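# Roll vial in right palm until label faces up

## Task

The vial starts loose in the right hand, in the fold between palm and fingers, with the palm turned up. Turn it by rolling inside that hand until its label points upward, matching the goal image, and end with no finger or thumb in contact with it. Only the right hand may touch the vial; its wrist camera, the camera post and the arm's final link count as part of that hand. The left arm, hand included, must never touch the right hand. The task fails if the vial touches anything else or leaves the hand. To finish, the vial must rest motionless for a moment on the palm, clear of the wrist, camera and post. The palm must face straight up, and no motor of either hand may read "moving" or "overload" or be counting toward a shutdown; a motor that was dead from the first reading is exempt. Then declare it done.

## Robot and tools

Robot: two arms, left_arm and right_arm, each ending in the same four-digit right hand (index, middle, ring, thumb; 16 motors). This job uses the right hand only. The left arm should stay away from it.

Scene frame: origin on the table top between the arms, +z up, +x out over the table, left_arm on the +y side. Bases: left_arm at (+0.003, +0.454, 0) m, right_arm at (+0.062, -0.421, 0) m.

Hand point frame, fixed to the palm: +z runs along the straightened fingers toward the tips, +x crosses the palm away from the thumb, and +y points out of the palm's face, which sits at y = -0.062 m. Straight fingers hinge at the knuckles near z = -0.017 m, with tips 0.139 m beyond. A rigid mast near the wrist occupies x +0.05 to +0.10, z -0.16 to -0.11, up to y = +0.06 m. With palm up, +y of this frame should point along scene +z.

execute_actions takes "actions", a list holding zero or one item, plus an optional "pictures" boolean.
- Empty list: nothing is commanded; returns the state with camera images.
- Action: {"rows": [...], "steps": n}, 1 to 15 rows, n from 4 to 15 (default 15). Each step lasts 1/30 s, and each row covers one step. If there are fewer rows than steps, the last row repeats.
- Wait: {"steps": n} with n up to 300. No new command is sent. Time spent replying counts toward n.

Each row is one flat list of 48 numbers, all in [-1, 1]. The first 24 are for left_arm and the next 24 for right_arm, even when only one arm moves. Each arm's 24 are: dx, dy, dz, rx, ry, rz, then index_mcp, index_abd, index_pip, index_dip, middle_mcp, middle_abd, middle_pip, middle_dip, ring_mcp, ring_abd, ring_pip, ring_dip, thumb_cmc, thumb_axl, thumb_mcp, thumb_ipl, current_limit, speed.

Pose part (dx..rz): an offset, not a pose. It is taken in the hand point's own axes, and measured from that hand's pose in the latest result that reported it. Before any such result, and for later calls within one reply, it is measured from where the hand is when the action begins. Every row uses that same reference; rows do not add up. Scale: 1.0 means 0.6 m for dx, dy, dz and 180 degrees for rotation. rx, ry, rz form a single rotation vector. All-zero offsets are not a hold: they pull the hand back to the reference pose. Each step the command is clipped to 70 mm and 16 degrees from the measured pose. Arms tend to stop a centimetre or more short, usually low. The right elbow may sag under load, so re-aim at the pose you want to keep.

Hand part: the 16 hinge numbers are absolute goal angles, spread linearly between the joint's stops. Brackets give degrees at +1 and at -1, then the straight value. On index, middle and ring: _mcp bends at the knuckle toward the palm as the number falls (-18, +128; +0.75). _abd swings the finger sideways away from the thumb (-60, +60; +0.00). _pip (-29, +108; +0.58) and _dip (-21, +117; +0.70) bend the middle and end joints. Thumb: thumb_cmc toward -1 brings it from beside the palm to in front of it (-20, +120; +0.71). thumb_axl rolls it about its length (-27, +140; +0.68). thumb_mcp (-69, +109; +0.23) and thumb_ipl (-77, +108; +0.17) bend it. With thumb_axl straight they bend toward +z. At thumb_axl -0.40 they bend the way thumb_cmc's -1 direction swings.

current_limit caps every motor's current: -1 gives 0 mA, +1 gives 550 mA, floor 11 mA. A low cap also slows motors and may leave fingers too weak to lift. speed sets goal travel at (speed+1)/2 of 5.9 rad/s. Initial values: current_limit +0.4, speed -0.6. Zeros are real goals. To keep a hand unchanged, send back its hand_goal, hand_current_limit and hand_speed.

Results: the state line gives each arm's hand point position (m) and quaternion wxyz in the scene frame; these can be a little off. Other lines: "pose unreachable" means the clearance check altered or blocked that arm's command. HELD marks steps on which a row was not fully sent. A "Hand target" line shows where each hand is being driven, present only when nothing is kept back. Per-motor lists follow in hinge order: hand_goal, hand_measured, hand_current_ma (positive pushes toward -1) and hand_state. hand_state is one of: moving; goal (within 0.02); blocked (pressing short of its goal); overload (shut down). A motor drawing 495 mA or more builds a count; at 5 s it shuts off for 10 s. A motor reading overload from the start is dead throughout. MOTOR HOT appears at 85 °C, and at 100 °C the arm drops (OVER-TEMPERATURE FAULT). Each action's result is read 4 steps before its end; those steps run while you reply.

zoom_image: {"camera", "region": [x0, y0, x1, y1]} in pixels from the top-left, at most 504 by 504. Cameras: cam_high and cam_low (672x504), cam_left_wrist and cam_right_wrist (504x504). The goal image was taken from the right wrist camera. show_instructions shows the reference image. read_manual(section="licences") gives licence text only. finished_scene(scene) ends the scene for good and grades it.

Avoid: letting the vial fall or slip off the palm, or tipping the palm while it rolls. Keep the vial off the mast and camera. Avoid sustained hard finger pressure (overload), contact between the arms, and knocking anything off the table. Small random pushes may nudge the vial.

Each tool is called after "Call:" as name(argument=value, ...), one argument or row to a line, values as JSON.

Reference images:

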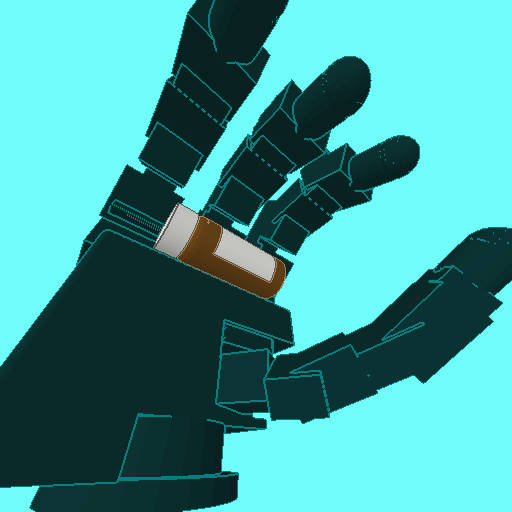

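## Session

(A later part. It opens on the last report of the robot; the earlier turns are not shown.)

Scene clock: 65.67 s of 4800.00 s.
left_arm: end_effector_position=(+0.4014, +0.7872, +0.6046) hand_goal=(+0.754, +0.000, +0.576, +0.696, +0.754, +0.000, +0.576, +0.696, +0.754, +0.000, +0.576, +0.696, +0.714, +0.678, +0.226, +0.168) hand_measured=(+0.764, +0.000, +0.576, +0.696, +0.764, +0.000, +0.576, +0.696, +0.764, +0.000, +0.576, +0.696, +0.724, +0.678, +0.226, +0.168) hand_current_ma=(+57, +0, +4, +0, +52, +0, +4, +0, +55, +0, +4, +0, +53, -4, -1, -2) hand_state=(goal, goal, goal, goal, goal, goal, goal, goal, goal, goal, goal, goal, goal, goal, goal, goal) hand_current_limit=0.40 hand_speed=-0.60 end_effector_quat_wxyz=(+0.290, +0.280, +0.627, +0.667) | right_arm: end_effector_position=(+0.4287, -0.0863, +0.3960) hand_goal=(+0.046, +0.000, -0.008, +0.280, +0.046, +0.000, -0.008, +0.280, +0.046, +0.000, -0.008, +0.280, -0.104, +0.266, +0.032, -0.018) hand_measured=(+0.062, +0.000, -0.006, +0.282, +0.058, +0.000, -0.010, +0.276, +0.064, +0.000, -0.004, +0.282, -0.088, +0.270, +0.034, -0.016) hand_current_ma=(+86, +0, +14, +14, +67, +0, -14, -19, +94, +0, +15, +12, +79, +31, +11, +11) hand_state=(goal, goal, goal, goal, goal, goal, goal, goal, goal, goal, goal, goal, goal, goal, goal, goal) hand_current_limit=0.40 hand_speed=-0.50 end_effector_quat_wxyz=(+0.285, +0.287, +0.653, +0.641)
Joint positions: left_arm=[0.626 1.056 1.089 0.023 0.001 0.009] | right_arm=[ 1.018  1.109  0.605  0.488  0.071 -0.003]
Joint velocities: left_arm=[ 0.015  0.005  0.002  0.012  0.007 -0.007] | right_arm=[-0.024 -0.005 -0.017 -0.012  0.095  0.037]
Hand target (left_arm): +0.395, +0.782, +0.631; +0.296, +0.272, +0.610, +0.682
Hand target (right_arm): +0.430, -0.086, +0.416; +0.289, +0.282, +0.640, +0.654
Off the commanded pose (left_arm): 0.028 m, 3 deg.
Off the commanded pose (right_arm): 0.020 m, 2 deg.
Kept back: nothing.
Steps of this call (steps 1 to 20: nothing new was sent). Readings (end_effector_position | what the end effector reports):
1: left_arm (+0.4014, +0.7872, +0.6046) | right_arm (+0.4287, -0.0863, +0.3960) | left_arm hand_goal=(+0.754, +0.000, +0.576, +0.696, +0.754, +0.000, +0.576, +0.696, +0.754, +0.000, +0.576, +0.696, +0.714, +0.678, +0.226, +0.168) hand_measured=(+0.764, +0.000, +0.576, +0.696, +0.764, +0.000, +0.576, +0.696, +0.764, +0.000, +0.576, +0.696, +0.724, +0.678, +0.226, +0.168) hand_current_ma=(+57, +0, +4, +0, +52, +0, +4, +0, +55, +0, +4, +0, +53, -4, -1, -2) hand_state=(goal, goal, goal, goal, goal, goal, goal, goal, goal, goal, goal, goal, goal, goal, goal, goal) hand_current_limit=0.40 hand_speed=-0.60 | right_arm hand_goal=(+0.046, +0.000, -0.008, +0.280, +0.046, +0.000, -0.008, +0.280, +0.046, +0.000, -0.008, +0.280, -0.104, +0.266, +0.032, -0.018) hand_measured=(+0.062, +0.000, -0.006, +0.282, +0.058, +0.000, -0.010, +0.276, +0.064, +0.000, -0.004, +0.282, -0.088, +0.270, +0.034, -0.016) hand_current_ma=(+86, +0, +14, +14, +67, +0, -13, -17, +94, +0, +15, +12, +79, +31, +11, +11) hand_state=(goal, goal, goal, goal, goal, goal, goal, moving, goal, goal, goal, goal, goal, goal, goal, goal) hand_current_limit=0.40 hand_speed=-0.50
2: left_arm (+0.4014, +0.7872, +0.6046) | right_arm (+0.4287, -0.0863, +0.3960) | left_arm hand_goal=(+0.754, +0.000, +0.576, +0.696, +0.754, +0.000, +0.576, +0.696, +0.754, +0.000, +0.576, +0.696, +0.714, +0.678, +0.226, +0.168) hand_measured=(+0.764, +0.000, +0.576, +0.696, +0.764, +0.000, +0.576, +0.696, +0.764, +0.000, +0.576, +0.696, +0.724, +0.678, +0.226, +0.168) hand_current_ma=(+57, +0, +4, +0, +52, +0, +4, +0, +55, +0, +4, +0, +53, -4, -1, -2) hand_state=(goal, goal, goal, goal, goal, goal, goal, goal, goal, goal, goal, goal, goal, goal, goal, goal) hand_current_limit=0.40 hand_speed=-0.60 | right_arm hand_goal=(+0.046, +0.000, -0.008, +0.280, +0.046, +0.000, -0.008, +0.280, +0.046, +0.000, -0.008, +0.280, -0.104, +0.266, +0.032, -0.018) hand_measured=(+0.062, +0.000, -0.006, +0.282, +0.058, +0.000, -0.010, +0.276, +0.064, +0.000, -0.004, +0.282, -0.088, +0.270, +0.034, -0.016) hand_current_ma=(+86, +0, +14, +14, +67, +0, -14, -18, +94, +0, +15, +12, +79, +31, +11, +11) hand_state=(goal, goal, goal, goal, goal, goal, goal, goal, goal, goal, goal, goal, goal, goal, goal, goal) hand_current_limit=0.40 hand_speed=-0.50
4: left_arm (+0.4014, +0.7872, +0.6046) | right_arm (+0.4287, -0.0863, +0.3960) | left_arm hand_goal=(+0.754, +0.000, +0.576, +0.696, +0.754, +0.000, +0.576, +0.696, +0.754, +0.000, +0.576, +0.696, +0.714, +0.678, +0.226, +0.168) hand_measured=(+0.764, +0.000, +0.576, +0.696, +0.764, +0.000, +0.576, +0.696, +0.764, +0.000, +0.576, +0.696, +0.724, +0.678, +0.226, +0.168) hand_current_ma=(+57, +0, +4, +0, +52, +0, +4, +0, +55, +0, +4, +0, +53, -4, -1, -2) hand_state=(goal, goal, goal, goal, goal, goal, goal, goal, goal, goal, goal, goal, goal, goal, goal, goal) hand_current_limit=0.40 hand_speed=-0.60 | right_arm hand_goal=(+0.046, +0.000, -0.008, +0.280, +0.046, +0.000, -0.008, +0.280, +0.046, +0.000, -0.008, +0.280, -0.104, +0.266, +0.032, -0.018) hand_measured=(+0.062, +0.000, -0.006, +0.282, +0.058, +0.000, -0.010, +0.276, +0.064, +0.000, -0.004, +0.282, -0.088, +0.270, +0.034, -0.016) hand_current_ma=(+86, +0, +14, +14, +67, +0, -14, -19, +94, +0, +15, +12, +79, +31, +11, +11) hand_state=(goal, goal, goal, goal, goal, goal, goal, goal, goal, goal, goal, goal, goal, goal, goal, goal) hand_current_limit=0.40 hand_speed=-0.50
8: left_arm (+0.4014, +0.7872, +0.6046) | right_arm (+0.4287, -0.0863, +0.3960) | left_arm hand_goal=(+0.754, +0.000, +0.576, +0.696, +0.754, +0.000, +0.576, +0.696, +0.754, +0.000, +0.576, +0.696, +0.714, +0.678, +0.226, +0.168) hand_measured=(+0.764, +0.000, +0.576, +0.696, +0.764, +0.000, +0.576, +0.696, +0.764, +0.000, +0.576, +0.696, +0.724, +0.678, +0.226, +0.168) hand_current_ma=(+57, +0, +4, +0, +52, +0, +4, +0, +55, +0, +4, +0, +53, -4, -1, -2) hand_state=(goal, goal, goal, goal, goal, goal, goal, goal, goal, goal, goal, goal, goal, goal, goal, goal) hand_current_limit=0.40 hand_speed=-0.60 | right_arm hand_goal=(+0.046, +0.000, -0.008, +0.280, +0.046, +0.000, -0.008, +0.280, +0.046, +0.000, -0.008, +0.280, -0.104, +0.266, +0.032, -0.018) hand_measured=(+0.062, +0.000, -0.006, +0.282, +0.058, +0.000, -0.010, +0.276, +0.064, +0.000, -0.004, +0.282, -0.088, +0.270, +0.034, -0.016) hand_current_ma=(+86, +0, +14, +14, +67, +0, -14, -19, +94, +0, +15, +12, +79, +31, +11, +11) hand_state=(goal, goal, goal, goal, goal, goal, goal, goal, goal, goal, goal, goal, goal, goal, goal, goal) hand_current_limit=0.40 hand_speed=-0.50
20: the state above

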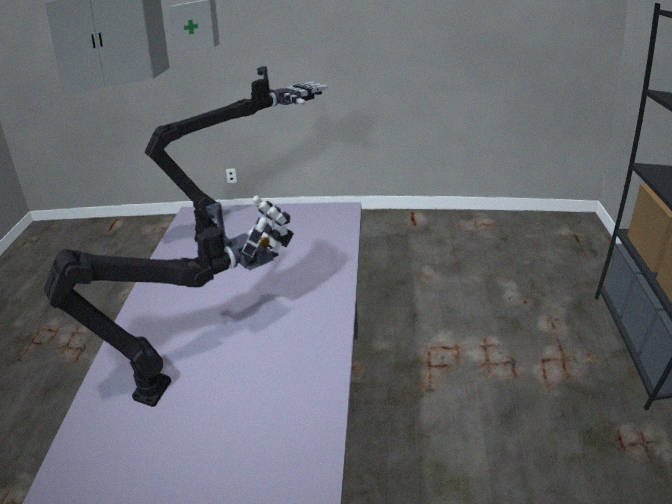

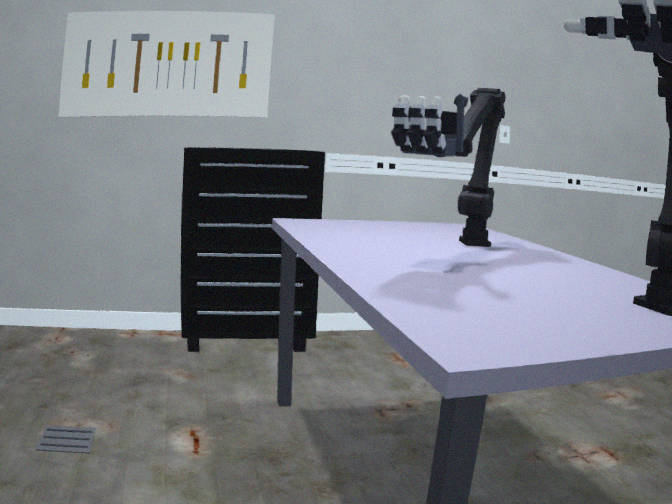

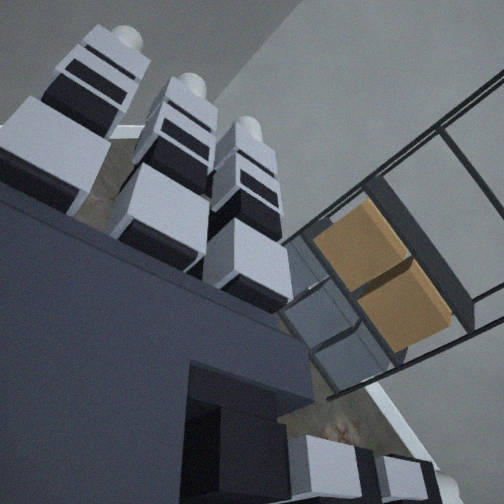

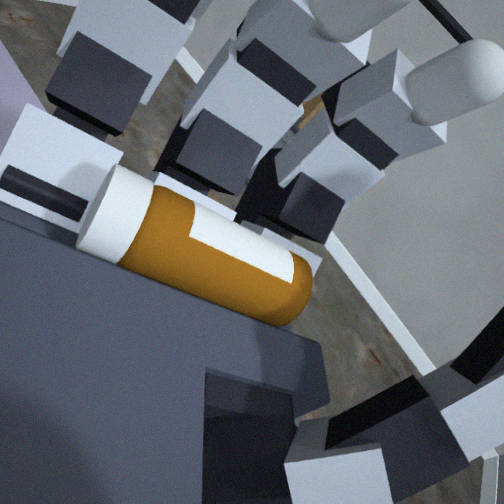

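Call:
execute_actions(
  actions=[
    {"rows": [[0,0.0463,-0.0099,-0.0163,0,0,0.754,0,0.576,0.696,0.754,0,0.576,0.696,0.754,0,0.576,0.696,0.714,0.678,0.226,0.168,0.4,-0.6,0,0.0333,0.0025,-0.0123,0.0004,0.0011,0.046,0,-0.008,0.28,0.046,0,-0.48,-0.65,0.046,0,-0.008,0.28,-0.104,0.266,0.032,-0.018,0.4,-0.4]], "steps": 15},
  ],
)

Call:
execute_actions(
  actions=[
    {"steps": 9},
  ],
)

Scene clock: 66.33 s of 4800.00 s.
left_arm: end_effector_position=(+0.4014, +0.7872, +0.6046) hand_goal=(+0.754, +0.000, +0.576, +0.696, +0.754, +0.000, +0.576, +0.696, +0.754, +0.000, +0.576, +0.696, +0.714, +0.678, +0.226, +0.168) hand_measured=(+0.764, +0.000, +0.576, +0.696, +0.764, +0.000, +0.576, +0.696, +0.764, +0.000, +0.576, +0.696, +0.724, +0.678, +0.226, +0.168) hand_current_ma=(+57, +0, +4, +0, +52, +0, +4, +0, +55, +0, +4, +0, +53, -4, -1, -2) hand_state=(goal, goal, goal, goal, goal, goal, goal, goal, goal, goal, goal, goal, goal, goal, goal, goal) hand_current_limit=0.40 hand_speed=-0.60 end_effector_quat_wxyz=(+0.290, +0.280, +0.627, +0.667) | right_arm: end_effector_position=(+0.4287, -0.0863, +0.3960) hand_goal=(+0.046, +0.000, -0.008, +0.280, +0.046, +0.000, -0.480, -0.650, +0.046, +0.000, -0.008, +0.280, -0.104, +0.266, +0.032, -0.018) hand_measured=(+0.062, +0.000, -0.006, +0.282, +0.058, +0.000, -0.338, -0.046, +0.064, +0.000, -0.004, +0.282, -0.088, +0.270, +0.034, -0.016) hand_current_ma=(+86, +0, +14, +14, +67, +0, +54, +63, +94, +0, +15, +12, +79, +31, +11, +11) hand_state=(goal, goal, goal, goal, goal, goal, moving, moving, goal, goal, goal, goal, goal, goal, goal, goal) hand_current_limit=0.40 hand_speed=-0.40 end_effector_quat_wxyz=(+0.285, +0.287, +0.653, +0.641)
Joint positions: left_arm=[0.626 1.056 1.089 0.023 0.001 0.009] | right_arm=[ 1.018  1.109  0.605  0.488  0.071 -0.003]
Joint velocities: left_arm=[-0.005 -0.005 -0.002 -0.002  0.051 -0.051] | right_arm=[-0.005 -0.005  0.012  0.002 -0.022 -0.007]
Steps of this call (steps 1 to 9: nothing new was sent; steps 10 to 20: the first 11 steps of this action). Readings (end_effector_position | what the end effector reports):
10: left_arm (+0.4014, +0.7872, +0.6046) | right_arm (+0.4287, -0.0863, +0.3960) | left_arm hand_goal=(+0.754, +0.000, +0.576, +0.696, +0.754, +0.000, +0.576, +0.696, +0.754, +0.000, +0.576, +0.696, +0.714, +0.678, +0.226, +0.168) hand_measured=(+0.764, +0.000, +0.576, +0.696, +0.764, +0.000, +0.576, +0.696, +0.764, +0.000, +0.576, +0.696, +0.724, +0.678, +0.226, +0.168) hand_current_ma=(+57, +0, +4, +0, +52, +0, +4, +0, +55, +0, +4, +0, +53, -4, -1, -2) hand_state=(goal, goal, goal, goal, goal, goal, goal, goal, goal, goal, goal, goal, goal, goal, goal, goal) hand_current_limit=0.40 hand_speed=-0.60 | right_arm hand_goal=(+0.046, +0.000, -0.008, +0.280, +0.046, +0.000, -0.480, -0.650, +0.046, +0.000, -0.008, +0.280, -0.104, +0.266, +0.032, -0.018) hand_measured=(+0.062, +0.000, -0.006, +0.282, +0.058, +0.000, -0.010, +0.276, +0.064, +0.000, -0.004, +0.282, -0.088, +0.270, +0.034, -0.016) hand_current_ma=(+86, +0, +14, +14, +67, +0, -14, -19, +94, +0, +15, +12, +79, +31, +11, +11) hand_state=(goal, goal, goal, goal, goal, goal, moving, moving, goal, goal, goal, goal, goal, goal, goal, goal) hand_current_limit=0.40 hand_speed=-0.40
11: left_arm (+0.4014, +0.7872, +0.6046) | right_arm (+0.4287, -0.0863, +0.3960) | left_arm hand_goal=(+0.754, +0.000, +0.576, +0.696, +0.754, +0.000, +0.576, +0.696, +0.754, +0.000, +0.576, +0.696, +0.714, +0.678, +0.226, +0.168) hand_measured=(+0.764, +0.000, +0.576, +0.696, +0.764, +0.000, +0.576, +0.696, +0.764, +0.000, +0.576, +0.696, +0.724, +0.678, +0.226, +0.168) hand_current_ma=(+57, +0, +4, +0, +52, +0, +4, +0, +55, +0, +4, +0, +53, -4, -1, -2) hand_state=(goal, goal, goal, goal, goal, goal, goal, goal, goal, goal, goal, goal, goal, goal, goal, goal) hand_current_limit=0.40 hand_speed=-0.60 | right_arm hand_goal=(+0.046, +0.000, -0.008, +0.280, +0.046, +0.000, -0.480, -0.650, +0.046, +0.000, -0.008, +0.280, -0.104, +0.266, +0.032, -0.018) hand_measured=(+0.062, +0.000, -0.006, +0.282, +0.058, +0.000, -0.014, +0.274, +0.064, +0.000, -0.004, +0.282, -0.088, +0.270, +0.034, -0.016) hand_current_ma=(+86, +0, +14, +14, +67, +0, +128, +126, +94, +0, +15, +12, +79, +31, +11, +11) hand_state=(goal, goal, goal, goal, goal, goal, moving, moving, goal, goal, goal, goal, goal, goal, goal, goal) hand_current_limit=0.40 hand_speed=-0.40
13: left_arm (+0.4014, +0.7872, +0.6046) | right_arm (+0.4287, -0.0863, +0.3960) | left_arm hand_goal=(+0.754, +0.000, +0.576, +0.696, +0.754, +0.000, +0.576, +0.696, +0.754, +0.000, +0.576, +0.696, +0.714, +0.678, +0.226, +0.168) hand_measured=(+0.764, +0.000, +0.576, +0.696, +0.764, +0.000, +0.576, +0.696, +0.764, +0.000, +0.576, +0.696, +0.724, +0.678, +0.226, +0.168) hand_current_ma=(+57, +0, +4, +0, +52, +0, +4, +0, +55, +0, +4, +0, +53, -4, -1, -2) hand_state=(goal, goal, goal, goal, goal, goal, goal, goal, goal, goal, goal, goal, goal, goal, goal, goal) hand_current_limit=0.40 hand_speed=-0.60 | right_arm hand_goal=(+0.046, +0.000, -0.008, +0.280, +0.046, +0.000, -0.480, -0.650, +0.046, +0.000, -0.008, +0.280, -0.104, +0.266, +0.032, -0.018) hand_measured=(+0.062, +0.000, -0.006, +0.282, +0.058, +0.000, -0.074, +0.214, +0.064, +0.000, -0.004, +0.282, -0.088, +0.270, +0.034, -0.016) hand_current_ma=(+86, +0, +14, +14, +67, +0, +70, +71, +94, +0, +15, +12, +79, +31, +11, +11) hand_state=(goal, goal, goal, goal, goal, goal, moving, moving, goal, goal, goal, goal, goal, goal, goal, goal) hand_current_limit=0.40 hand_speed=-0.40
17: left_arm (+0.4014, +0.7872, +0.6046) | right_arm (+0.4287, -0.0863, +0.3960) | left_arm hand_goal=(+0.754, +0.000, +0.576, +0.696, +0.754, +0.000, +0.576, +0.696, +0.754, +0.000, +0.576, +0.696, +0.714, +0.678, +0.226, +0.168) hand_measured=(+0.764, +0.000, +0.576, +0.696, +0.764, +0.000, +0.576, +0.696, +0.764, +0.000, +0.576, +0.696, +0.724, +0.678, +0.226, +0.168) hand_current_ma=(+57, +0, +4, +0, +52, +0, +4, +0, +55, +0, +4, +0, +53, -4, -1, -2) hand_state=(goal, goal, goal, goal, goal, goal, goal, goal, goal, goal, goal, goal, goal, goal, goal, goal) hand_current_limit=0.40 hand_speed=-0.60 | right_arm hand_goal=(+0.046, +0.000, -0.008, +0.280, +0.046, +0.000, -0.480, -0.650, +0.046, +0.000, -0.008, +0.280, -0.104, +0.266, +0.032, -0.018) hand_measured=(+0.062, +0.000, -0.006, +0.282, +0.058, +0.000, -0.224, +0.066, +0.064, +0.000, -0.004, +0.282, -0.088, +0.270, +0.034, -0.016) hand_current_ma=(+86, +0, +14, +14, +67, +0, +59, +65, +94, +0, +15, +12, +79, +31, +11, +11) hand_state=(goal, goal, goal, goal, goal, goal, moving, moving, goal, goal, goal, goal, goal, goal, goal, goal) hand_current_limit=0.40 hand_speed=-0.40
20: the state above

Scene clock: 66.63 s of 4800.00 s.
left_arm: end_effector_position=(+0.4014, +0.7872, +0.6046) hand_goal=(+0.754, +0.000, +0.576, +0.696, +0.754, +0.000, +0.576, +0.696, +0.754, +0.000, +0.576, +0.696, +0.714, +0.678, +0.226, +0.168) hand_measured=(+0.764, +0.000, +0.576, +0.696, +0.764, +0.000, +0.576, +0.696, +0.764, +0.000, +0.576, +0.696, +0.724, +0.678, +0.226, +0.168) hand_current_ma=(+57, +0, +4, +0, +52, +0, +4, +0, +55, +0, +4, +0, +53, -4, -1, -2) hand_state=(goal, goal, goal, goal, goal, goal, goal, goal, goal, goal, goal, goal, goal, goal, goal, goal) hand_current_limit=0.40 hand_speed=-0.60 end_effector_quat_wxyz=(+0.290, +0.280, +0.627, +0.667) | right_arm: end_effector_position=(+0.4287, -0.0863, +0.3960) hand_goal=(+0.046, +0.000, -0.008, +0.280, +0.046, +0.000, -0.480, -0.650, +0.046, +0.000, -0.008, +0.280, -0.104, +0.266, +0.032, -0.018) hand_measured=(+0.062, +0.000, -0.006, +0.282, +0.058, +0.000, -0.478, -0.384, +0.064, +0.000, -0.004, +0.282, -0.088, +0.270, +0.034, -0.016) hand_current_ma=(+86, +0, +14, +14, +67, +0, +5, +63, +94, +0, +15, +12, +79, +31, +11, +11) hand_state=(goal, goal, goal, goal, goal, goal, goal, moving, goal, goal, goal, goal, goal, goal, goal, goal) hand_current_limit=0.40 hand_speed=-0.40 end_effector_quat_wxyz=(+0.285, +0.287, +0.653, +0.641)
Joint positions: left_arm=[0.626 1.056 1.089 0.023 0.001 0.009] | right_arm=[ 1.018  1.109  0.605  0.488  0.071 -0.003]
Joint velocities: left_arm=[-0.005  0.005 -0.022  0.002 -0.007  0.037] | right_arm=[-0.015  0.005  0.002 -0.017  0.022 -0.11 ]
Hand target (left_arm): +0.395, +0.782, +0.631; +0.296, +0.272, +0.610, +0.682
Hand target (right_arm): +0.430, -0.086, +0.416; +0.289, +0.282, +0.640, +0.654
Off the commanded pose (left_arm): 0.028 m, 3 deg.
Off the commanded pose (right_arm): 0.020 m, 2 deg.
Kept back: nothing.
Steps of this call (steps 1 to 4: the last 4 steps of your previous action; steps 5 to 9: nothing new was sent). Readings (end_effector_position | what the end effector reports):
1: left_arm (+0.4014, +0.7872, +0.6046) | right_arm (+0.4287, -0.0863, +0.3960) | left_arm hand_goal=(+0.754, +0.000, +0.576, +0.696, +0.754, +0.000, +0.576, +0.696, +0.754, +0.000, +0.576, +0.696, +0.714, +0.678, +0.226, +0.168) hand_measured=(+0.764, +0.000, +0.576, +0.696, +0.764, +0.000, +0.576, +0.696, +0.764, +0.000, +0.576, +0.696, +0.724, +0.678, +0.226, +0.168) hand_current_ma=(+57, +0, +4, +0, +52, +0, +4, +0, +55, +0, +4, +0, +53, -4, -1, -2) hand_state=(goal, goal, goal, goal, goal, goal, goal, goal, goal, goal, goal, goal, goal, goal, goal, goal) hand_current_limit=0.40 hand_speed=-0.60 | right_arm hand_goal=(+0.046, +0.000, -0.008, +0.280, +0.046, +0.000, -0.480, -0.650, +0.046, +0.000, -0.008, +0.280, -0.104, +0.266, +0.032, -0.018) hand_measured=(+0.062, +0.000, -0.006, +0.282, +0.058, +0.000, -0.376, -0.084, +0.064, +0.000, -0.004, +0.282, -0.088, +0.270, +0.034, -0.016) hand_current_ma=(+86, +0, +14, +14, +67, +0, +55, +64, +94, +0, +15, +12, +79, +31, +11, +11) hand_state=(goal, goal, goal, goal, goal, goal, moving, moving, goal, goal, goal, goal, goal, goal, goal, goal) hand_current_limit=0.40 hand_speed=-0.40
2: left_arm (+0.4014, +0.7872, +0.6046) | right_arm (+0.4287, -0.0863, +0.3960) | left_arm hand_goal=(+0.754, +0.000, +0.576, +0.696, +0.754, +0.000, +0.576, +0.696, +0.754, +0.000, +0.576, +0.696, +0.714, +0.678, +0.226, +0.168) hand_measured=(+0.764, +0.000, +0.576, +0.696, +0.764, +0.000, +0.576, +0.696, +0.764, +0.000, +0.576, +0.696, +0.724, +0.678, +0.226, +0.168) hand_current_ma=(+57, +0, +4, +0, +52, +0, +4, +0, +55, +0, +4, +0, +53, -4, -1, -2) hand_state=(goal, goal, goal, goal, goal, goal, goal, goal, goal, goal, goal, goal, goal, goal, goal, goal) hand_current_limit=0.40 hand_speed=-0.60 | right_arm hand_goal=(+0.046, +0.000, -0.008, +0.280, +0.046, +0.000, -0.480, -0.650, +0.046, +0.000, -0.008, +0.280, -0.104, +0.266, +0.032, -0.018) hand_measured=(+0.062, +0.000, -0.006, +0.282, +0.058, +0.000, -0.416, -0.122, +0.064, +0.000, -0.004, +0.282, -0.088, +0.270, +0.034, -0.016) hand_current_ma=(+86, +0, +14, +14, +67, +0, +53, +63, +94, +0, +15, +12, +79, +31, +11, +11) hand_state=(goal, goal, goal, goal, goal, goal, moving, moving, goal, goal, goal, goal, goal, goal, goal, goal) hand_current_limit=0.40 hand_speed=-0.40
4: left_arm (+0.4014, +0.7872, +0.6046) | right_arm (+0.4287, -0.0863, +0.3960) | left_arm hand_goal=(+0.754, +0.000, +0.576, +0.696, +0.754, +0.000, +0.576, +0.696, +0.754, +0.000, +0.576, +0.696, +0.714, +0.678, +0.226, +0.168) hand_measured=(+0.764, +0.000, +0.576, +0.696, +0.764, +0.000, +0.576, +0.696, +0.764, +0.000, +0.576, +0.696, +0.724, +0.678, +0.226, +0.168) hand_current_ma=(+57, +0, +4, +0, +52, +0, +4, +0, +55, +0, +4, +0, +53, -4, -1, -2) hand_state=(goal, goal, goal, goal, goal, goal, goal, goal, goal, goal, goal, goal, goal, goal, goal, goal) hand_current_limit=0.40 hand_speed=-0.60 | right_arm hand_goal=(+0.046, +0.000, -0.008, +0.280, +0.046, +0.000, -0.480, -0.650, +0.046, +0.000, -0.008, +0.280, -0.104, +0.266, +0.032, -0.018) hand_measured=(+0.062, +0.000, -0.006, +0.282, +0.058, +0.000, -0.470, -0.196, +0.064, +0.000, -0.004, +0.282, -0.088, +0.270, +0.034, -0.016) hand_current_ma=(+86, +0, +14, +14, +66, +0, -17, +63, +94, +0, +15, +12, +79, +31, +11, +11) hand_state=(goal, goal, goal, goal, goal, goal, moving, moving, goal, goal, goal, goal, goal, goal, goal, goal) hand_current_limit=0.40 hand_speed=-0.40
8: left_arm (+0.4014, +0.7872, +0.6046) | right_arm (+0.4287, -0.0863, +0.3960) | left_arm hand_goal=(+0.754, +0.000, +0.576, +0.696, +0.754, +0.000, +0.576, +0.696, +0.754, +0.000, +0.576, +0.696, +0.714, +0.678, +0.226, +0.168) hand_measured=(+0.764, +0.000, +0.576, +0.696, +0.764, +0.000, +0.576, +0.696, +0.764, +0.000, +0.576, +0.696, +0.724, +0.678, +0.226, +0.168) hand_current_ma=(+57, +0, +4, +0, +52, +0, +4, +0, +55, +0, +4, +0, +53, -4, -1, -2) hand_state=(goal, goal, goal, goal, goal, goal, goal, goal, goal, goal, goal, goal, goal, goal, goal, goal) hand_current_limit=0.40 hand_speed=-0.60 | right_arm hand_goal=(+0.046, +0.000, -0.008, +0.280, +0.046, +0.000, -0.480, -0.650, +0.046, +0.000, -0.008, +0.280, -0.104, +0.266, +0.032, -0.018) hand_measured=(+0.062, +0.000, -0.006, +0.282, +0.058, +0.000, -0.478, -0.346, +0.064, +0.000, -0.004, +0.282, -0.088, +0.270, +0.034, -0.016) hand_current_ma=(+86, +0, +14, +14, +67, +0, +5, +63, +94, +0, +15, +12, +79, +31, +11, +11) hand_state=(goal, goal, goal, goal, goal, goal, goal, moving, goal, goal, goal, goal, goal, goal, goal, goal) hand_current_limit=0.40 hand_speed=-0.40
9: the state above

Call:
execute_actions(
  actions=[
    {"rows": [[0,0.0463,-0.0099,-0.0163,0,0,0.754,0,0.576,0.696,0.754,0,0.576,0.696,0.754,0,0.576,0.696,0.714,0.678,0.226,0.168,0.4,-0.6,0,0.0333,0.0025,-0.0123,0.0004,0.0011,0.046,0,-0.008,0.28,0.046,0,-0.62,-0.65,0.046,0,-0.008,0.28,-0.104,0.266,0.032,-0.018,0.3,-0.5],[0,0.0463,-0.0099,-0.0163,0,0,0.754,0,0.576,0.696,0.754,0,0.576,0.696,0.754,0,0.576,0.696,0.714,0.678,0.226,0.168,0.4,-0.6,0,0.0333,0.0025,-0.0123,0.0004,0.0011,0.046,0,-0.008,0.28,0.046,0,-0.62,-0.65,0.046,0,-0.008,0.28,-0.104,0.266,0.032,-0.018,0.3,-0.5],[0,0.0463,-0.0099,-0.0163,0,0,0.754,0,0.576,0.696,0.754,0,0.576,0.696,0.754,0,0.576,0.696,0.714,0.678,0.226,0.168,0.4,-0.6,0,0.0333,0.0025,-0.0123,0.0004,0.0011,0.046,0,-0.008,0.28,0.046,0,-0.62,-0.65,0.046,0,-0.008,0.28,-0.104,0.266,0.032,-0.018,0.3,-0.5],[0,0.0463,-0.0099,-0.0163,0,0,0.754,0,0.576,0.696,0.754,0,0.576,0.696,0.754,0,0.576,0.696,0.714,0.678,0.226,0.168,0.4,-0.6,0,0.0333,0.0025,-0.0123,0.0004,0.0011,0.046,0,-0.008,0.28,0.046,0,-0.62,-0.65,0.046,0,-0.008,0.28,-0.104,0.266,0.032,-0.018,0.3,-0.5],[0,0.0463,-0.0099,-0.0163,0,0,0.754,0,0.576,0.696,0.754,0,0.576,0.696,0.754,0,0.576,0.696,0.714,0.678,0.226,0.168,0.4,-0.6,0,0.0333,0.0025,-0.0123,0.0004,0.0011,0.046,0,-0.008,0.28,0.046,0,-0.79,-0.40,0.046,0,-0.008,0.28,-0.104,0.266,0.032,-0.018,0.2,-0.75]], "steps": 15},
  ],
)

Call:
execute_actions(
  actions=[
    {"steps": 9},
  ],
  pictures=true,
)

Scene clock: 67.53 s of 4800.00 s.
left_arm: end_effector_position=(+0.4014, +0.7872, +0.6046) hand_goal=(+0.754, +0.000, +0.576, +0.696, +0.754, +0.000, +0.576, +0.696, +0.754, +0.000, +0.576, +0.696, +0.714, +0.678, +0.226, +0.168) hand_measured=(+0.764, +0.000, +0.576, +0.696, +0.764, +0.000, +0.576, +0.696, +0.764, +0.000, +0.576, +0.696, +0.724, +0.678, +0.226, +0.168) hand_current_ma=(+57, +0, +4, +0, +52, +0, +4, +0, +55, +0, +4, +0, +53, -4, -1, -2) hand_state=(goal, goal, goal, goal, goal, goal, goal, goal, goal, goal, goal, goal, goal, goal, goal, goal) hand_current_limit=0.40 hand_speed=-0.60 end_effector_quat_wxyz=(+0.290, +0.280, +0.627, +0.667) | right_arm: end_effector_position=(+0.4287, -0.0863, +0.3960) hand_goal=(+0.046, +0.000, -0.008, +0.280, +0.046, +0.000, -0.790, -0.400, +0.046, +0.000, -0.008, +0.280, -0.104, +0.266, +0.032, -0.018) hand_measured=(+0.062, +0.000, -0.006, +0.282, +0.066, +0.000, -0.600, -0.554, +0.064, +0.000, -0.004, +0.282, -0.088, +0.270, +0.034, -0.016) hand_current_ma=(+86, +0, +14, +14, +103, +0, +209, -13, +94, +0, +15, +12, +79, +31, +11, +11) hand_state=(goal, goal, goal, goal, goal, goal, moving, moving, goal, goal, goal, goal, goal, goal, goal, goal) hand_current_limit=0.20 hand_speed=-0.75 end_effector_quat_wxyz=(+0.285, +0.287, +0.653, +0.641)
Joint positions: left_arm=[0.626 1.056 1.089 0.023 0.001 0.009] | right_arm=[ 1.018  1.109  0.605  0.488  0.071 -0.003]
Joint velocities: left_arm=[-0.015  0.005  0.007  0.012 -0.037 -0.022] | right_arm=[-0.015 -0.005  0.002  0.002 -0.066  0.051]
Steps of this call (steps 1 to 16: nothing new was sent; steps 17 to 27: the first 11 steps of this action). Readings (end_effector_position | what the end effector reports):
17: left_arm (+0.4014, +0.7872, +0.6046) | right_arm (+0.4287, -0.0863, +0.3960) | left_arm hand_goal=(+0.754, +0.000, +0.576, +0.696, +0.754, +0.000, +0.576, +0.696, +0.754, +0.000, +0.576, +0.696, +0.714, +0.678, +0.226, +0.168) hand_measured=(+0.764, +0.000, +0.576, +0.696, +0.764, +0.000, +0.576, +0.696, +0.764, +0.000, +0.576, +0.696, +0.724, +0.678, +0.226, +0.168) hand_current_ma=(+57, +0, +4, +0, +52, +0, +4, +0, +55, +0, +4, +0, +53, -4, -1, -2) hand_state=(goal, goal, goal, goal, goal, goal, goal, goal, goal, goal, goal, goal, goal, goal, goal, goal) hand_current_limit=0.40 hand_speed=-0.60 | right_arm hand_goal=(+0.046, +0.000, -0.008, +0.280, +0.046, +0.000, -0.620, -0.650, +0.046, +0.000, -0.008, +0.280, -0.104, +0.266, +0.032, -0.018) hand_measured=(+0.062, +0.000, -0.006, +0.282, +0.058, +0.000, -0.478, -0.648, +0.064, +0.000, -0.004, +0.282, -0.088, +0.270, +0.034, -0.016) hand_current_ma=(+86, +0, +14, +14, +67, +0, +5, +12, +94, +0, +15, +12, +79, +31, +11, +11) hand_state=(goal, goal, goal, goal, goal, goal, moving, goal, goal, goal, goal, goal, goal, goal, goal, goal) hand_current_limit=0.30 hand_speed=-0.50
18: left_arm (+0.4014, +0.7872, +0.6046) | right_arm (+0.4287, -0.0863, +0.3960) | left_arm hand_goal=(+0.754, +0.000, +0.576, +0.696, +0.754, +0.000, +0.576, +0.696, +0.754, +0.000, +0.576, +0.696, +0.714, +0.678, +0.226, +0.168) hand_measured=(+0.764, +0.000, +0.576, +0.696, +0.764, +0.000, +0.576, +0.696, +0.764, +0.000, +0.576, +0.696, +0.724, +0.678, +0.226, +0.168) hand_current_ma=(+57, +0, +4, +0, +52, +0, +4, +0, +55, +0, +4, +0, +53, -4, -1, -2) hand_state=(goal, goal, goal, goal, goal, goal, goal, goal, goal, goal, goal, goal, goal, goal, goal, goal) hand_current_limit=0.40 hand_speed=-0.60 | right_arm hand_goal=(+0.046, +0.000, -0.008, +0.280, +0.046, +0.000, -0.620, -0.650, +0.046, +0.000, -0.008, +0.280, -0.104, +0.266, +0.032, -0.018) hand_measured=(+0.062, +0.000, -0.006, +0.282, +0.058, +0.000, -0.482, -0.648, +0.064, +0.000, -0.004, +0.282, -0.088, +0.270, +0.034, -0.016) hand_current_ma=(+86, +0, +14, +14, +67, +0, +103, +12, +94, +0, +15, +12, +79, +31, +11, +11) hand_state=(goal, goal, goal, goal, goal, goal, moving, goal, goal, goal, goal, goal, goal, goal, goal, goal) hand_current_limit=0.30 hand_speed=-0.50
20: left_arm (+0.4014, +0.7872, +0.6046) | right_arm (+0.4287, -0.0863, +0.3960) | left_arm hand_goal=(+0.754, +0.000, +0.576, +0.696, +0.754, +0.000, +0.576, +0.696, +0.754, +0.000, +0.576, +0.696, +0.714, +0.678, +0.226, +0.168) hand_measured=(+0.764, +0.000, +0.576, +0.696, +0.764, +0.000, +0.576, +0.696, +0.764, +0.000, +0.576, +0.696, +0.724, +0.678, +0.226, +0.168) hand_current_ma=(+57, +0, +4, +0, +52, +0, +4, +0, +55, +0, +4, +0, +53, -4, -1, -2) hand_state=(goal, goal, goal, goal, goal, goal, goal, goal, goal, goal, goal, goal, goal, goal, goal, goal) hand_current_limit=0.40 hand_speed=-0.60 | right_arm hand_goal=(+0.046, +0.000, -0.008, +0.280, +0.046, +0.000, -0.620, -0.650, +0.046, +0.000, -0.008, +0.280, -0.104, +0.266, +0.032, -0.018) hand_measured=(+0.062, +0.000, -0.006, +0.282, +0.058, +0.000, -0.538, -0.648, +0.064, +0.000, -0.004, +0.282, -0.088, +0.270, +0.034, -0.016) hand_current_ma=(+86, +0, +14, +14, +67, +0, +89, +17, +94, +0, +15, +12, +79, +31, +11, +11) hand_state=(goal, goal, goal, goal, goal, goal, moving, goal, goal, goal, goal, goal, goal, goal, goal, goal) hand_current_limit=0.30 hand_speed=-0.50
24: left_arm (+0.4014, +0.7872, +0.6046) | right_arm (+0.4287, -0.0863, +0.3960) | left_arm hand_goal=(+0.754, +0.000, +0.576, +0.696, +0.754, +0.000, +0.576, +0.696, +0.754, +0.000, +0.576, +0.696, +0.714, +0.678, +0.226, +0.168) hand_measured=(+0.764, +0.000, +0.576, +0.696, +0.764, +0.000, +0.576, +0.696, +0.764, +0.000, +0.576, +0.696, +0.724, +0.678, +0.226, +0.168) hand_current_ma=(+57, +0, +4, +0, +52, +0, +4, +0, +55, +0, +4, +0, +53, -4, -1, -2) hand_state=(goal, goal, goal, goal, goal, goal, goal, goal, goal, goal, goal, goal, goal, goal, goal, goal) hand_current_limit=0.40 hand_speed=-0.60 | right_arm hand_goal=(+0.046, +0.000, -0.008, +0.280, +0.046, +0.000, -0.790, -0.400, +0.046, +0.000, -0.008, +0.280, -0.104, +0.266, +0.032, -0.018) hand_measured=(+0.062, +0.000, -0.006, +0.282, +0.066, +0.000, -0.564, -0.614, +0.064, +0.000, -0.004, +0.282, -0.088, +0.270, +0.034, -0.016) hand_current_ma=(+86, +0, +14, +14, +104, +0, +236, -22, +94, +0, +15, +12, +79, +31, +11, +11) hand_state=(goal, goal, goal, goal, moving, goal, moving, moving, goal, goal, goal, goal, goal, goal, goal, goal) hand_current_limit=0.20 hand_speed=-0.75
27: the state above

Scene clock: 67.83 s of 4800.00 s.
left_arm: end_effector_position=(+0.4014, +0.7872, +0.6046) hand_goal=(+0.754, +0.000, +0.576, +0.696, +0.754, +0.000, +0.576, +0.696, +0.754, +0.000, +0.576, +0.696, +0.714, +0.678, +0.226, +0.168) hand_measured=(+0.764, +0.000, +0.576, +0.696, +0.764, +0.000, +0.576, +0.696, +0.764, +0.000, +0.576, +0.696, +0.724, +0.678, +0.226, +0.168) hand_current_ma=(+57, +0, +4, +0, +52, +0, +4, +0, +55, +0, +4, +0, +53, -4, -1, -2) hand_state=(goal, goal, goal, goal, goal, goal, goal, goal, goal, goal, goal, goal, goal, goal, goal, goal) hand_current_limit=0.40 hand_speed=-0.60 end_effector_quat_wxyz=(+0.290, +0.280, +0.627, +0.667) | right_arm: end_effector_position=(+0.4287, -0.0863, +0.3960) hand_goal=(+0.046, +0.000, -0.008, +0.280, +0.046, +0.000, -0.790, -0.400, +0.046, +0.000, -0.008, +0.280, -0.104, +0.266, +0.032, -0.018) hand_measured=(+0.062, +0.000, -0.006, +0.282, +0.066, +0.000, -0.714, -0.394, +0.064, +0.000, -0.004, +0.282, -0.088, +0.270, +0.034, -0.016) hand_current_ma=(+86, +0, +14, +14, +103, +0, +316, +60, +94, +0, +15, +12, +79, +31, +11, +11) hand_state=(goal, goal, goal, goal, goal, goal, moving, moving, goal, goal, goal, goal, goal, goal, goal, goal) hand_current_limit=0.20 hand_speed=-0.75 end_effector_quat_wxyz=(+0.285, +0.287, +0.653, +0.641)
Joint positions: left_arm=[0.626 1.056 1.089 0.023 0.001 0.009] | right_arm=[ 1.018  1.109  0.605  0.488  0.071 -0.003]
Joint velocities: left_arm=[ 0.005  0.005 -0.022 -0.012 -0.007  0.022] | right_arm=[ 0.005 -0.005  0.002 -0.002 -0.066 -0.022]
Hand target (left_arm): +0.395, +0.782, +0.631; +0.296, +0.272, +0.610, +0.682
Hand target (right_arm): +0.430, -0.086, +0.416; +0.289, +0.282, +0.640, +0.654
Off the commanded pose (left_arm): 0.028 m, 3 deg.
Off the commanded pose (right_arm): 0.020 m, 2 deg.
Kept back: nothing.
Steps of this call (steps 1 to 4: the last 4 steps of your previous action; steps 5 to 9: nothing new was sent). Readings (end_effector_position | what the end effector reports):
1: left_arm (+0.4014, +0.7872, +0.6046) | right_arm (+0.4287, -0.0863, +0.3960) | left_arm hand_goal=(+0.754, +0.000, +0.576, +0.696, +0.754, +0.000, +0.576, +0.696, +0.754, +0.000, +0.576, +0.696, +0.714, +0.678, +0.226, +0.168) hand_measured=(+0.764, +0.000, +0.576, +0.696, +0.764, +0.000, +0.576, +0.696, +0.764, +0.000, +0.576, +0.696, +0.724, +0.678, +0.226, +0.168) hand_current_ma=(+57, +0, +4, +0, +52, +0, +4, +0, +55, +0, +4, +0, +53, -4, -1, -2) hand_state=(goal, goal, goal, goal, goal, goal, goal, goal, goal, goal, goal, goal, goal, goal, goal, goal) hand_current_limit=0.40 hand_speed=-0.60 | right_arm hand_goal=(+0.046, +0.000, -0.008, +0.280, +0.046, +0.000, -0.790, -0.400, +0.046, +0.000, -0.008, +0.280, -0.104, +0.266, +0.032, -0.018) hand_measured=(+0.062, +0.000, -0.006, +0.282, +0.066, +0.000, -0.614, -0.534, +0.064, +0.000, -0.004, +0.282, -0.088, +0.270, +0.034, -0.016) hand_current_ma=(+86, +0, +14, +14, +103, +0, +211, -11, +94, +0, +15, +12, +79, +31, +11, +11) hand_state=(goal, goal, goal, goal, goal, goal, moving, moving, goal, goal, goal, goal, goal, goal, goal, goal) hand_current_limit=0.20 hand_speed=-0.75
2: left_arm (+0.4014, +0.7872, +0.6046) | right_arm (+0.4287, -0.0863, +0.3960) | left_arm hand_goal=(+0.754, +0.000, +0.576, +0.696, +0.754, +0.000, +0.576, +0.696, +0.754, +0.000, +0.576, +0.696, +0.714, +0.678, +0.226, +0.168) hand_measured=(+0.764, +0.000, +0.576, +0.696, +0.764, +0.000, +0.576, +0.696, +0.764, +0.000, +0.576, +0.696, +0.724, +0.678, +0.226, +0.168) hand_current_ma=(+57, +0, +4, +0, +52, +0, +4, +0, +55, +0, +4, +0, +53, -4, -1, -2) hand_state=(goal, goal, goal, goal, goal, goal, goal, goal, goal, goal, goal, goal, goal, goal, goal, goal) hand_current_limit=0.40 hand_speed=-0.60 | right_arm hand_goal=(+0.046, +0.000, -0.008, +0.280, +0.046, +0.000, -0.790, -0.400, +0.046, +0.000, -0.008, +0.280, -0.104, +0.266, +0.032, -0.018) hand_measured=(+0.062, +0.000, -0.006, +0.282, +0.066, +0.000, -0.628, -0.514, +0.064, +0.000, -0.004, +0.282, -0.088, +0.270, +0.034, -0.016) hand_current_ma=(+86, +0, +14, +14, +103, +0, +208, -10, +94, +0, +15, +12, +79, +31, +11, +11) hand_state=(goal, goal, goal, goal, goal, goal, moving, moving, goal, goal, goal, goal, goal, goal, goal, goal) hand_current_limit=0.20 hand_speed=-0.75
4: left_arm (+0.4014, +0.7872, +0.6046) | right_arm (+0.4287, -0.0863, +0.3960) | left_arm hand_goal=(+0.754, +0.000, +0.576, +0.696, +0.754, +0.000, +0.576, +0.696, +0.754, +0.000, +0.576, +0.696, +0.714, +0.678, +0.226, +0.168) hand_measured=(+0.764, +0.000, +0.576, +0.696, +0.764, +0.000, +0.576, +0.696, +0.764, +0.000, +0.576, +0.696, +0.724, +0.678, +0.226, +0.168) hand_current_ma=(+57, +0, +4, +0, +52, +0, +4, +0, +55, +0, +4, +0, +53, -4, -1, -2) hand_state=(goal, goal, goal, goal, goal, goal, goal, goal, goal, goal, goal, goal, goal, goal, goal, goal) hand_current_limit=0.40 hand_speed=-0.60 | right_arm hand_goal=(+0.046, +0.000, -0.008, +0.280, +0.046, +0.000, -0.790, -0.400, +0.046, +0.000, -0.008, +0.280, -0.104, +0.266, +0.032, -0.018) hand_measured=(+0.062, +0.000, -0.006, +0.282, +0.066, +0.000, -0.656, -0.472, +0.064, +0.000, -0.004, +0.282, -0.088, +0.270, +0.034, -0.016) hand_current_ma=(+86, +0, +14, +14, +103, +0, +209, -8, +94, +0, +15, +12, +79, +31, +11, +11) hand_state=(goal, goal, goal, goal, goal, goal, moving, moving, goal, goal, goal, goal, goal, goal, goal, goal) hand_current_limit=0.20 hand_speed=-0.75
8: left_arm (+0.4014, +0.7872, +0.6046) | right_arm (+0.4287, -0.0863, +0.3960) | left_arm hand_goal=(+0.754, +0.000, +0.576, +0.696, +0.754, +0.000, +0.576, +0.696, +0.754, +0.000, +0.576, +0.696, +0.714, +0.678, +0.226, +0.168) hand_measured=(+0.764, +0.000, +0.576, +0.696, +0.764, +0.000, +0.576, +0.696, +0.764, +0.000, +0.576, +0.696, +0.724, +0.678, +0.226, +0.168) hand_current_ma=(+57, +0, +4, +0, +52, +0, +4, +0, +55, +0, +4, +0, +53, -4, -1, -2) hand_state=(goal, goal, goal, goal, goal, goal, goal, goal, goal, goal, goal, goal, goal, goal, goal, goal) hand_current_limit=0.40 hand_speed=-0.60 | right_arm hand_goal=(+0.046, +0.000, -0.008, +0.280, +0.046, +0.000, -0.790, -0.400, +0.046, +0.000, -0.008, +0.280, -0.104, +0.266, +0.032, -0.018) hand_measured=(+0.062, +0.000, -0.006, +0.282, +0.066, +0.000, -0.708, -0.400, +0.064, +0.000, -0.004, +0.282, -0.088, +0.270, +0.034, -0.016) hand_current_ma=(+86, +0, +14, +14, +103, +0, +274, +54, +94, +0, +15, +12, +79, +31, +11, +11) hand_state=(goal, goal, goal, goal, goal, goal, moving, moving, goal, goal, goal, goal, goal, goal, goal, goal) hand_current_limit=0.20 hand_speed=-0.75
9: the state above

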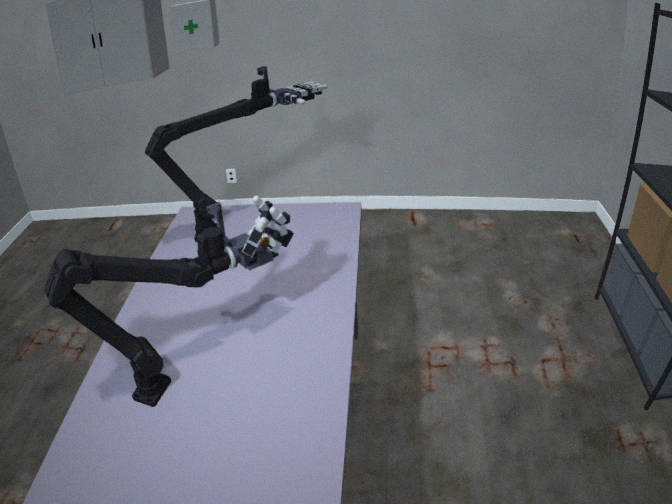

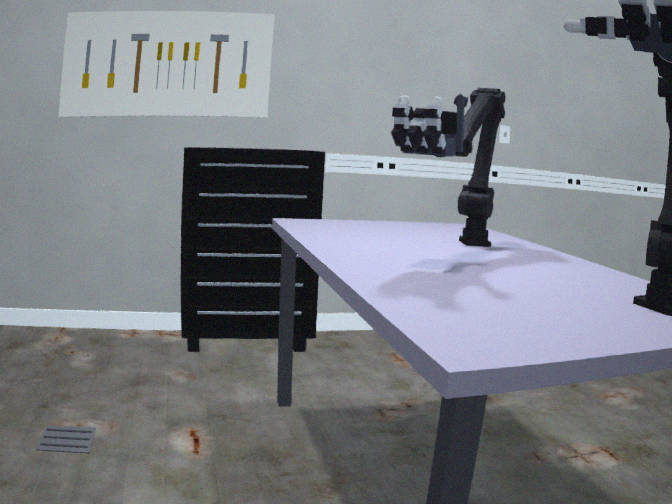

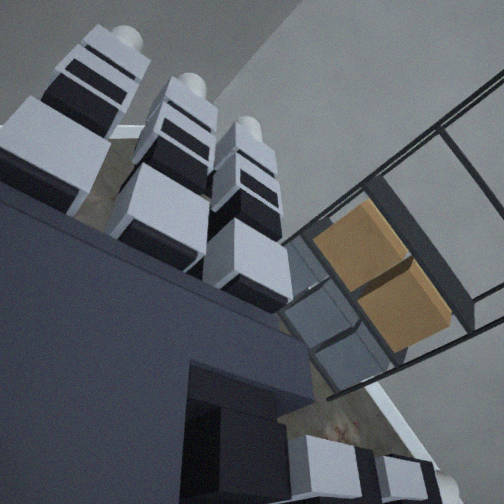

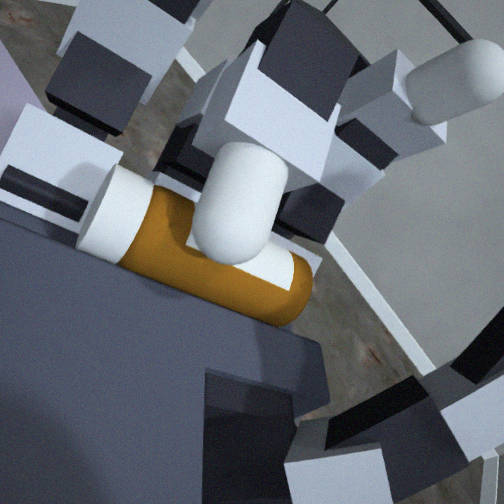

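Call:
zoom_image(
  camera="cam_right_wrist",
  region=[160, 180, 340, 340],
)

Call:
show_instructions(
)

Region (160, 180, 340, 340) of cam_right_wrist's 504x504 image, scaled by 2.800, with more detail than that image has.

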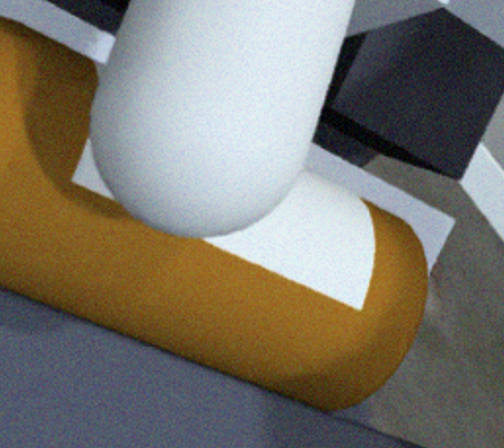

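Reference images for this scene: goal picture from the wrist camera place.

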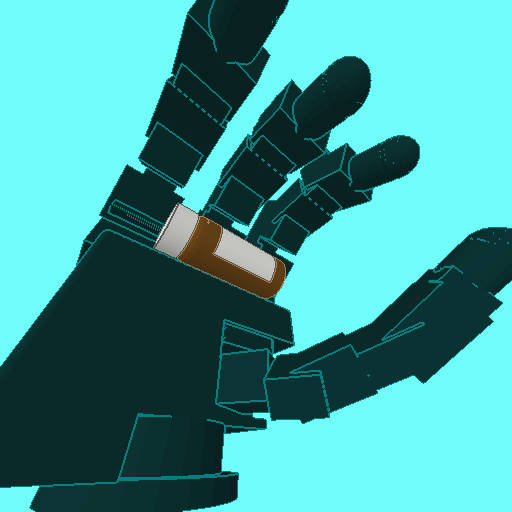

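Call:
execute_actions(
  actions=[
    {"rows": [[0,0.0463,-0.0099,-0.0163,0,0,0.754,0,0.576,0.696,0.754,0,0.576,0.696,0.754,0,0.576,0.696,0.714,0.678,0.226,0.168,0.4,-0.6,0,0.0333,0.0025,-0.0123,0.0004,0.0011,0.046,0,-0.008,0.28,0.046,0,-0.85,-0.31,0.046,0,-0.008,0.28,-0.104,0.266,0.032,-0.018,0.2,-0.75]], "steps": 11},
  ],
  pictures=true,
)

Call:
zoom_image(
  camera="cam_right_wrist",
  region=[160, 180, 340, 340],
)

Scene clock: 68.53 s of 4800.00 s.
left_arm: end_effector_position=(+0.4014, +0.7872, +0.6046) hand_goal=(+0.754, +0.000, +0.576, +0.696, +0.754, +0.000, +0.576, +0.696, +0.754, +0.000, +0.576, +0.696, +0.714, +0.678, +0.226, +0.168) hand_measured=(+0.764, +0.000, +0.576, +0.696, +0.764, +0.000, +0.576, +0.696, +0.764, +0.000, +0.576, +0.696, +0.724, +0.678, +0.226, +0.168) hand_current_ma=(+57, +0, +4, +0, +52, +0, +4, +0, +55, +0, +4, +0, +53, -4, -1, -2) hand_state=(goal, goal, goal, goal, goal, goal, goal, goal, goal, goal, goal, goal, goal, goal, goal, goal) hand_current_limit=0.40 hand_speed=-0.60 end_effector_quat_wxyz=(+0.290, +0.280, +0.627, +0.667) | right_arm: end_effector_position=(+0.4287, -0.0863, +0.3960) hand_goal=(+0.046, +0.000, -0.008, +0.280, +0.046, +0.000, -0.850, -0.310, +0.046, +0.000, -0.008, +0.280, -0.104, +0.266, +0.032, -0.018) hand_measured=(+0.062, +0.000, -0.006, +0.282, +0.066, +0.000, -0.772, -0.310, +0.064, +0.000, -0.004, +0.282, -0.088, +0.270, +0.034, -0.016) hand_current_ma=(+86, +0, +14, +14, +104, +0, +258, +58, +94, +0, +15, +12, +79, +31, +11, +11) hand_state=(goal, goal, goal, goal, goal, goal, moving, moving, goal, goal, goal, goal, goal, goal, goal, goal) hand_current_limit=0.20 hand_speed=-0.75 end_effector_quat_wxyz=(+0.285, +0.287, +0.653, +0.641)
Joint positions: left_arm=[0.626 1.056 1.089 0.023 0.001 0.009] | right_arm=[ 1.018  1.109  0.605  0.488  0.071 -0.003]
Joint velocities: left_arm=[-0.005 -0.015 -0.007  0.002 -0.037  0.022] | right_arm=[ 0.005 -0.005  0.007  0.007 -0.007 -0.022]
Steps of this call (steps 1 to 14: nothing new was sent; steps 15 to 21: the first 7 steps of this action). Readings (end_effector_position | what the end effector reports):
15: left_arm (+0.4014, +0.7872, +0.6046) | right_arm (+0.4287, -0.0863, +0.3960) | left_arm hand_goal=(+0.754, +0.000, +0.576, +0.696, +0.754, +0.000, +0.576, +0.696, +0.754, +0.000, +0.576, +0.696, +0.714, +0.678, +0.226, +0.168) hand_measured=(+0.764, +0.000, +0.576, +0.696, +0.764, +0.000, +0.576, +0.696, +0.764, +0.000, +0.576, +0.696, +0.724, +0.678, +0.226, +0.168) hand_current_ma=(+57, +0, +4, +0, +52, +0, +4, +0, +55, +0, +4, +0, +53, -4, -1, -2) hand_state=(goal, goal, goal, goal, goal, goal, goal, goal, goal, goal, goal, goal, goal, goal, goal, goal) hand_current_limit=0.40 hand_speed=-0.60 | right_arm hand_goal=(+0.046, +0.000, -0.008, +0.280, +0.046, +0.000, -0.850, -0.310, +0.046, +0.000, -0.008, +0.280, -0.104, +0.266, +0.032, -0.018) hand_measured=(+0.062, +0.000, -0.006, +0.282, +0.066, +0.000, -0.716, -0.390, +0.064, +0.000, -0.004, +0.282, -0.088, +0.270, +0.034, -0.016) hand_current_ma=(+86, +0, +14, +14, +104, +0, +330, +54, +94, +0, +15, +12, +79, +31, +11, +11) hand_state=(goal, goal, goal, goal, goal, goal, moving, moving, goal, goal, goal, goal, goal, goal, goal, goal) hand_current_limit=0.20 hand_speed=-0.75
16: left_arm (+0.4014, +0.7872, +0.6046) | right_arm (+0.4287, -0.0863, +0.3960) | left_arm hand_goal=(+0.754, +0.000, +0.576, +0.696, +0.754, +0.000, +0.576, +0.696, +0.754, +0.000, +0.576, +0.696, +0.714, +0.678, +0.226, +0.168) hand_measured=(+0.764, +0.000, +0.576, +0.696, +0.764, +0.000, +0.576, +0.696, +0.764, +0.000, +0.576, +0.696, +0.724, +0.678, +0.226, +0.168) hand_current_ma=(+57, +0, +4, +0, +52, +0, +4, +0, +55, +0, +4, +0, +53, -4, -1, -2) hand_state=(goal, goal, goal, goal, goal, goal, goal, goal, goal, goal, goal, goal, goal, goal, goal, goal) hand_current_limit=0.40 hand_speed=-0.60 | right_arm hand_goal=(+0.046, +0.000, -0.008, +0.280, +0.046, +0.000, -0.850, -0.310, +0.046, +0.000, -0.008, +0.280, -0.104, +0.266, +0.032, -0.018) hand_measured=(+0.062, +0.000, -0.006, +0.282, +0.066, +0.000, -0.716, -0.388, +0.064, +0.000, -0.004, +0.282, -0.088, +0.270, +0.034, -0.016) hand_current_ma=(+86, +0, +14, +14, +104, +0, +312, +1, +94, +0, +15, +12, +79, +31, +11, +11) hand_state=(goal, goal, goal, goal, goal, goal, moving, moving, goal, goal, goal, goal, goal, goal, goal, goal) hand_current_limit=0.20 hand_speed=-0.75
18: left_arm (+0.4014, +0.7872, +0.6046) | right_arm (+0.4287, -0.0863, +0.3960) | left_arm hand_goal=(+0.754, +0.000, +0.576, +0.696, +0.754, +0.000, +0.576, +0.696, +0.754, +0.000, +0.576, +0.696, +0.714, +0.678, +0.226, +0.168) hand_measured=(+0.764, +0.000, +0.576, +0.696, +0.764, +0.000, +0.576, +0.696, +0.764, +0.000, +0.576, +0.696, +0.724, +0.678, +0.226, +0.168) hand_current_ma=(+57, +0, +4, +0, +52, +0, +4, +0, +55, +0, +4, +0, +53, -4, -1, -2) hand_state=(goal, goal, goal, goal, goal, goal, goal, goal, goal, goal, goal, goal, goal, goal, goal, goal) hand_current_limit=0.40 hand_speed=-0.60 | right_arm hand_goal=(+0.046, +0.000, -0.008, +0.280, +0.046, +0.000, -0.850, -0.310, +0.046, +0.000, -0.008, +0.280, -0.104, +0.266, +0.032, -0.018) hand_measured=(+0.062, +0.000, -0.006, +0.282, +0.066, +0.000, -0.734, -0.360, +0.064, +0.000, -0.004, +0.282, -0.088, +0.270, +0.034, -0.016) hand_current_ma=(+86, +0, +14, +14, +104, +0, +205, -4, +94, +0, +15, +12, +79, +31, +11, +11) hand_state=(goal, goal, goal, goal, goal, goal, moving, moving, goal, goal, goal, goal, goal, goal, goal, goal) hand_current_limit=0.20 hand_speed=-0.75
21: the state above

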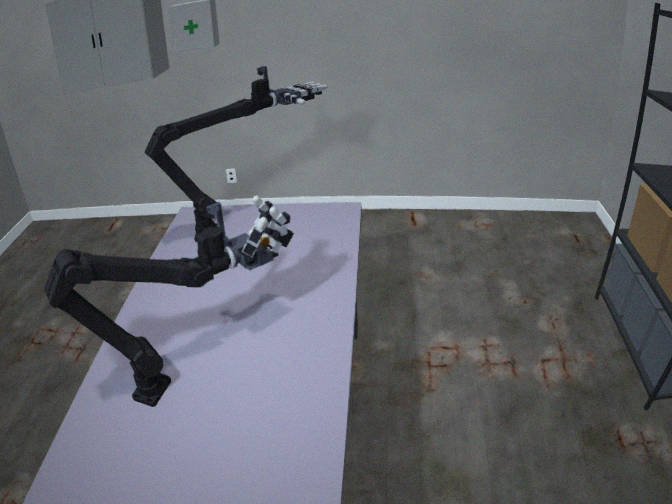

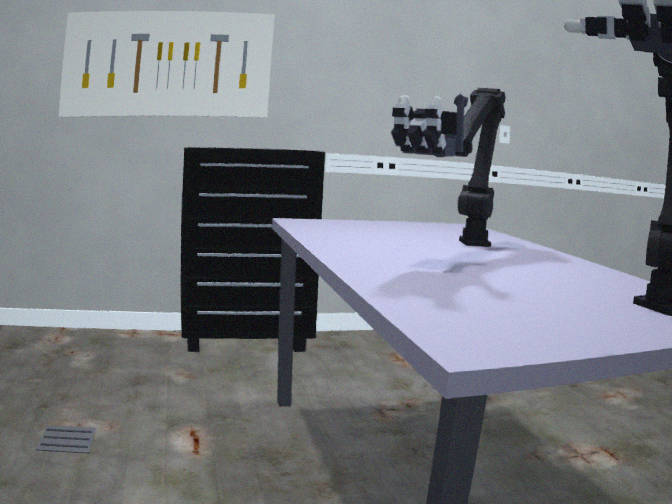

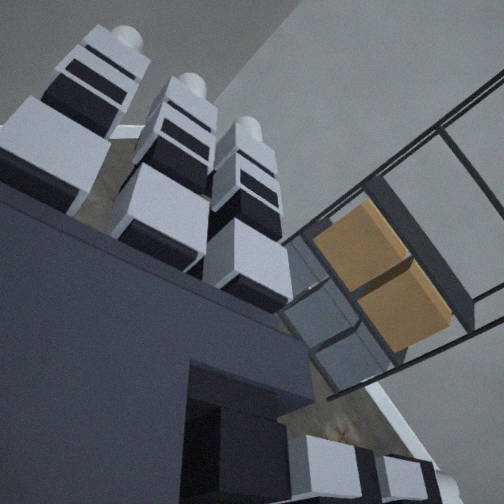

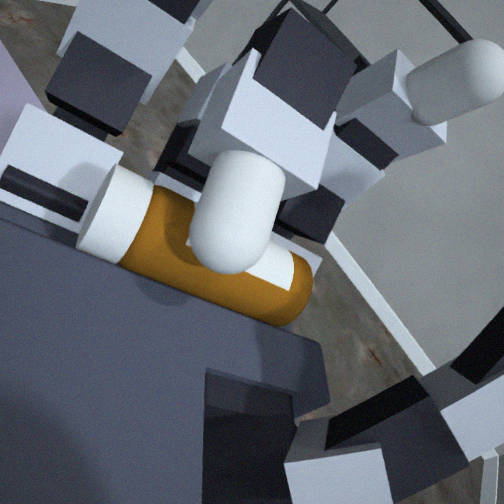

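Region (160, 180, 340, 340) of cam_right_wrist's 504x504 image, scaled by 2.800, with more detail than that image has.

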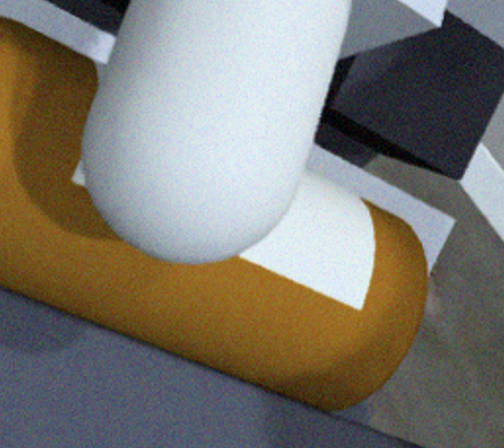

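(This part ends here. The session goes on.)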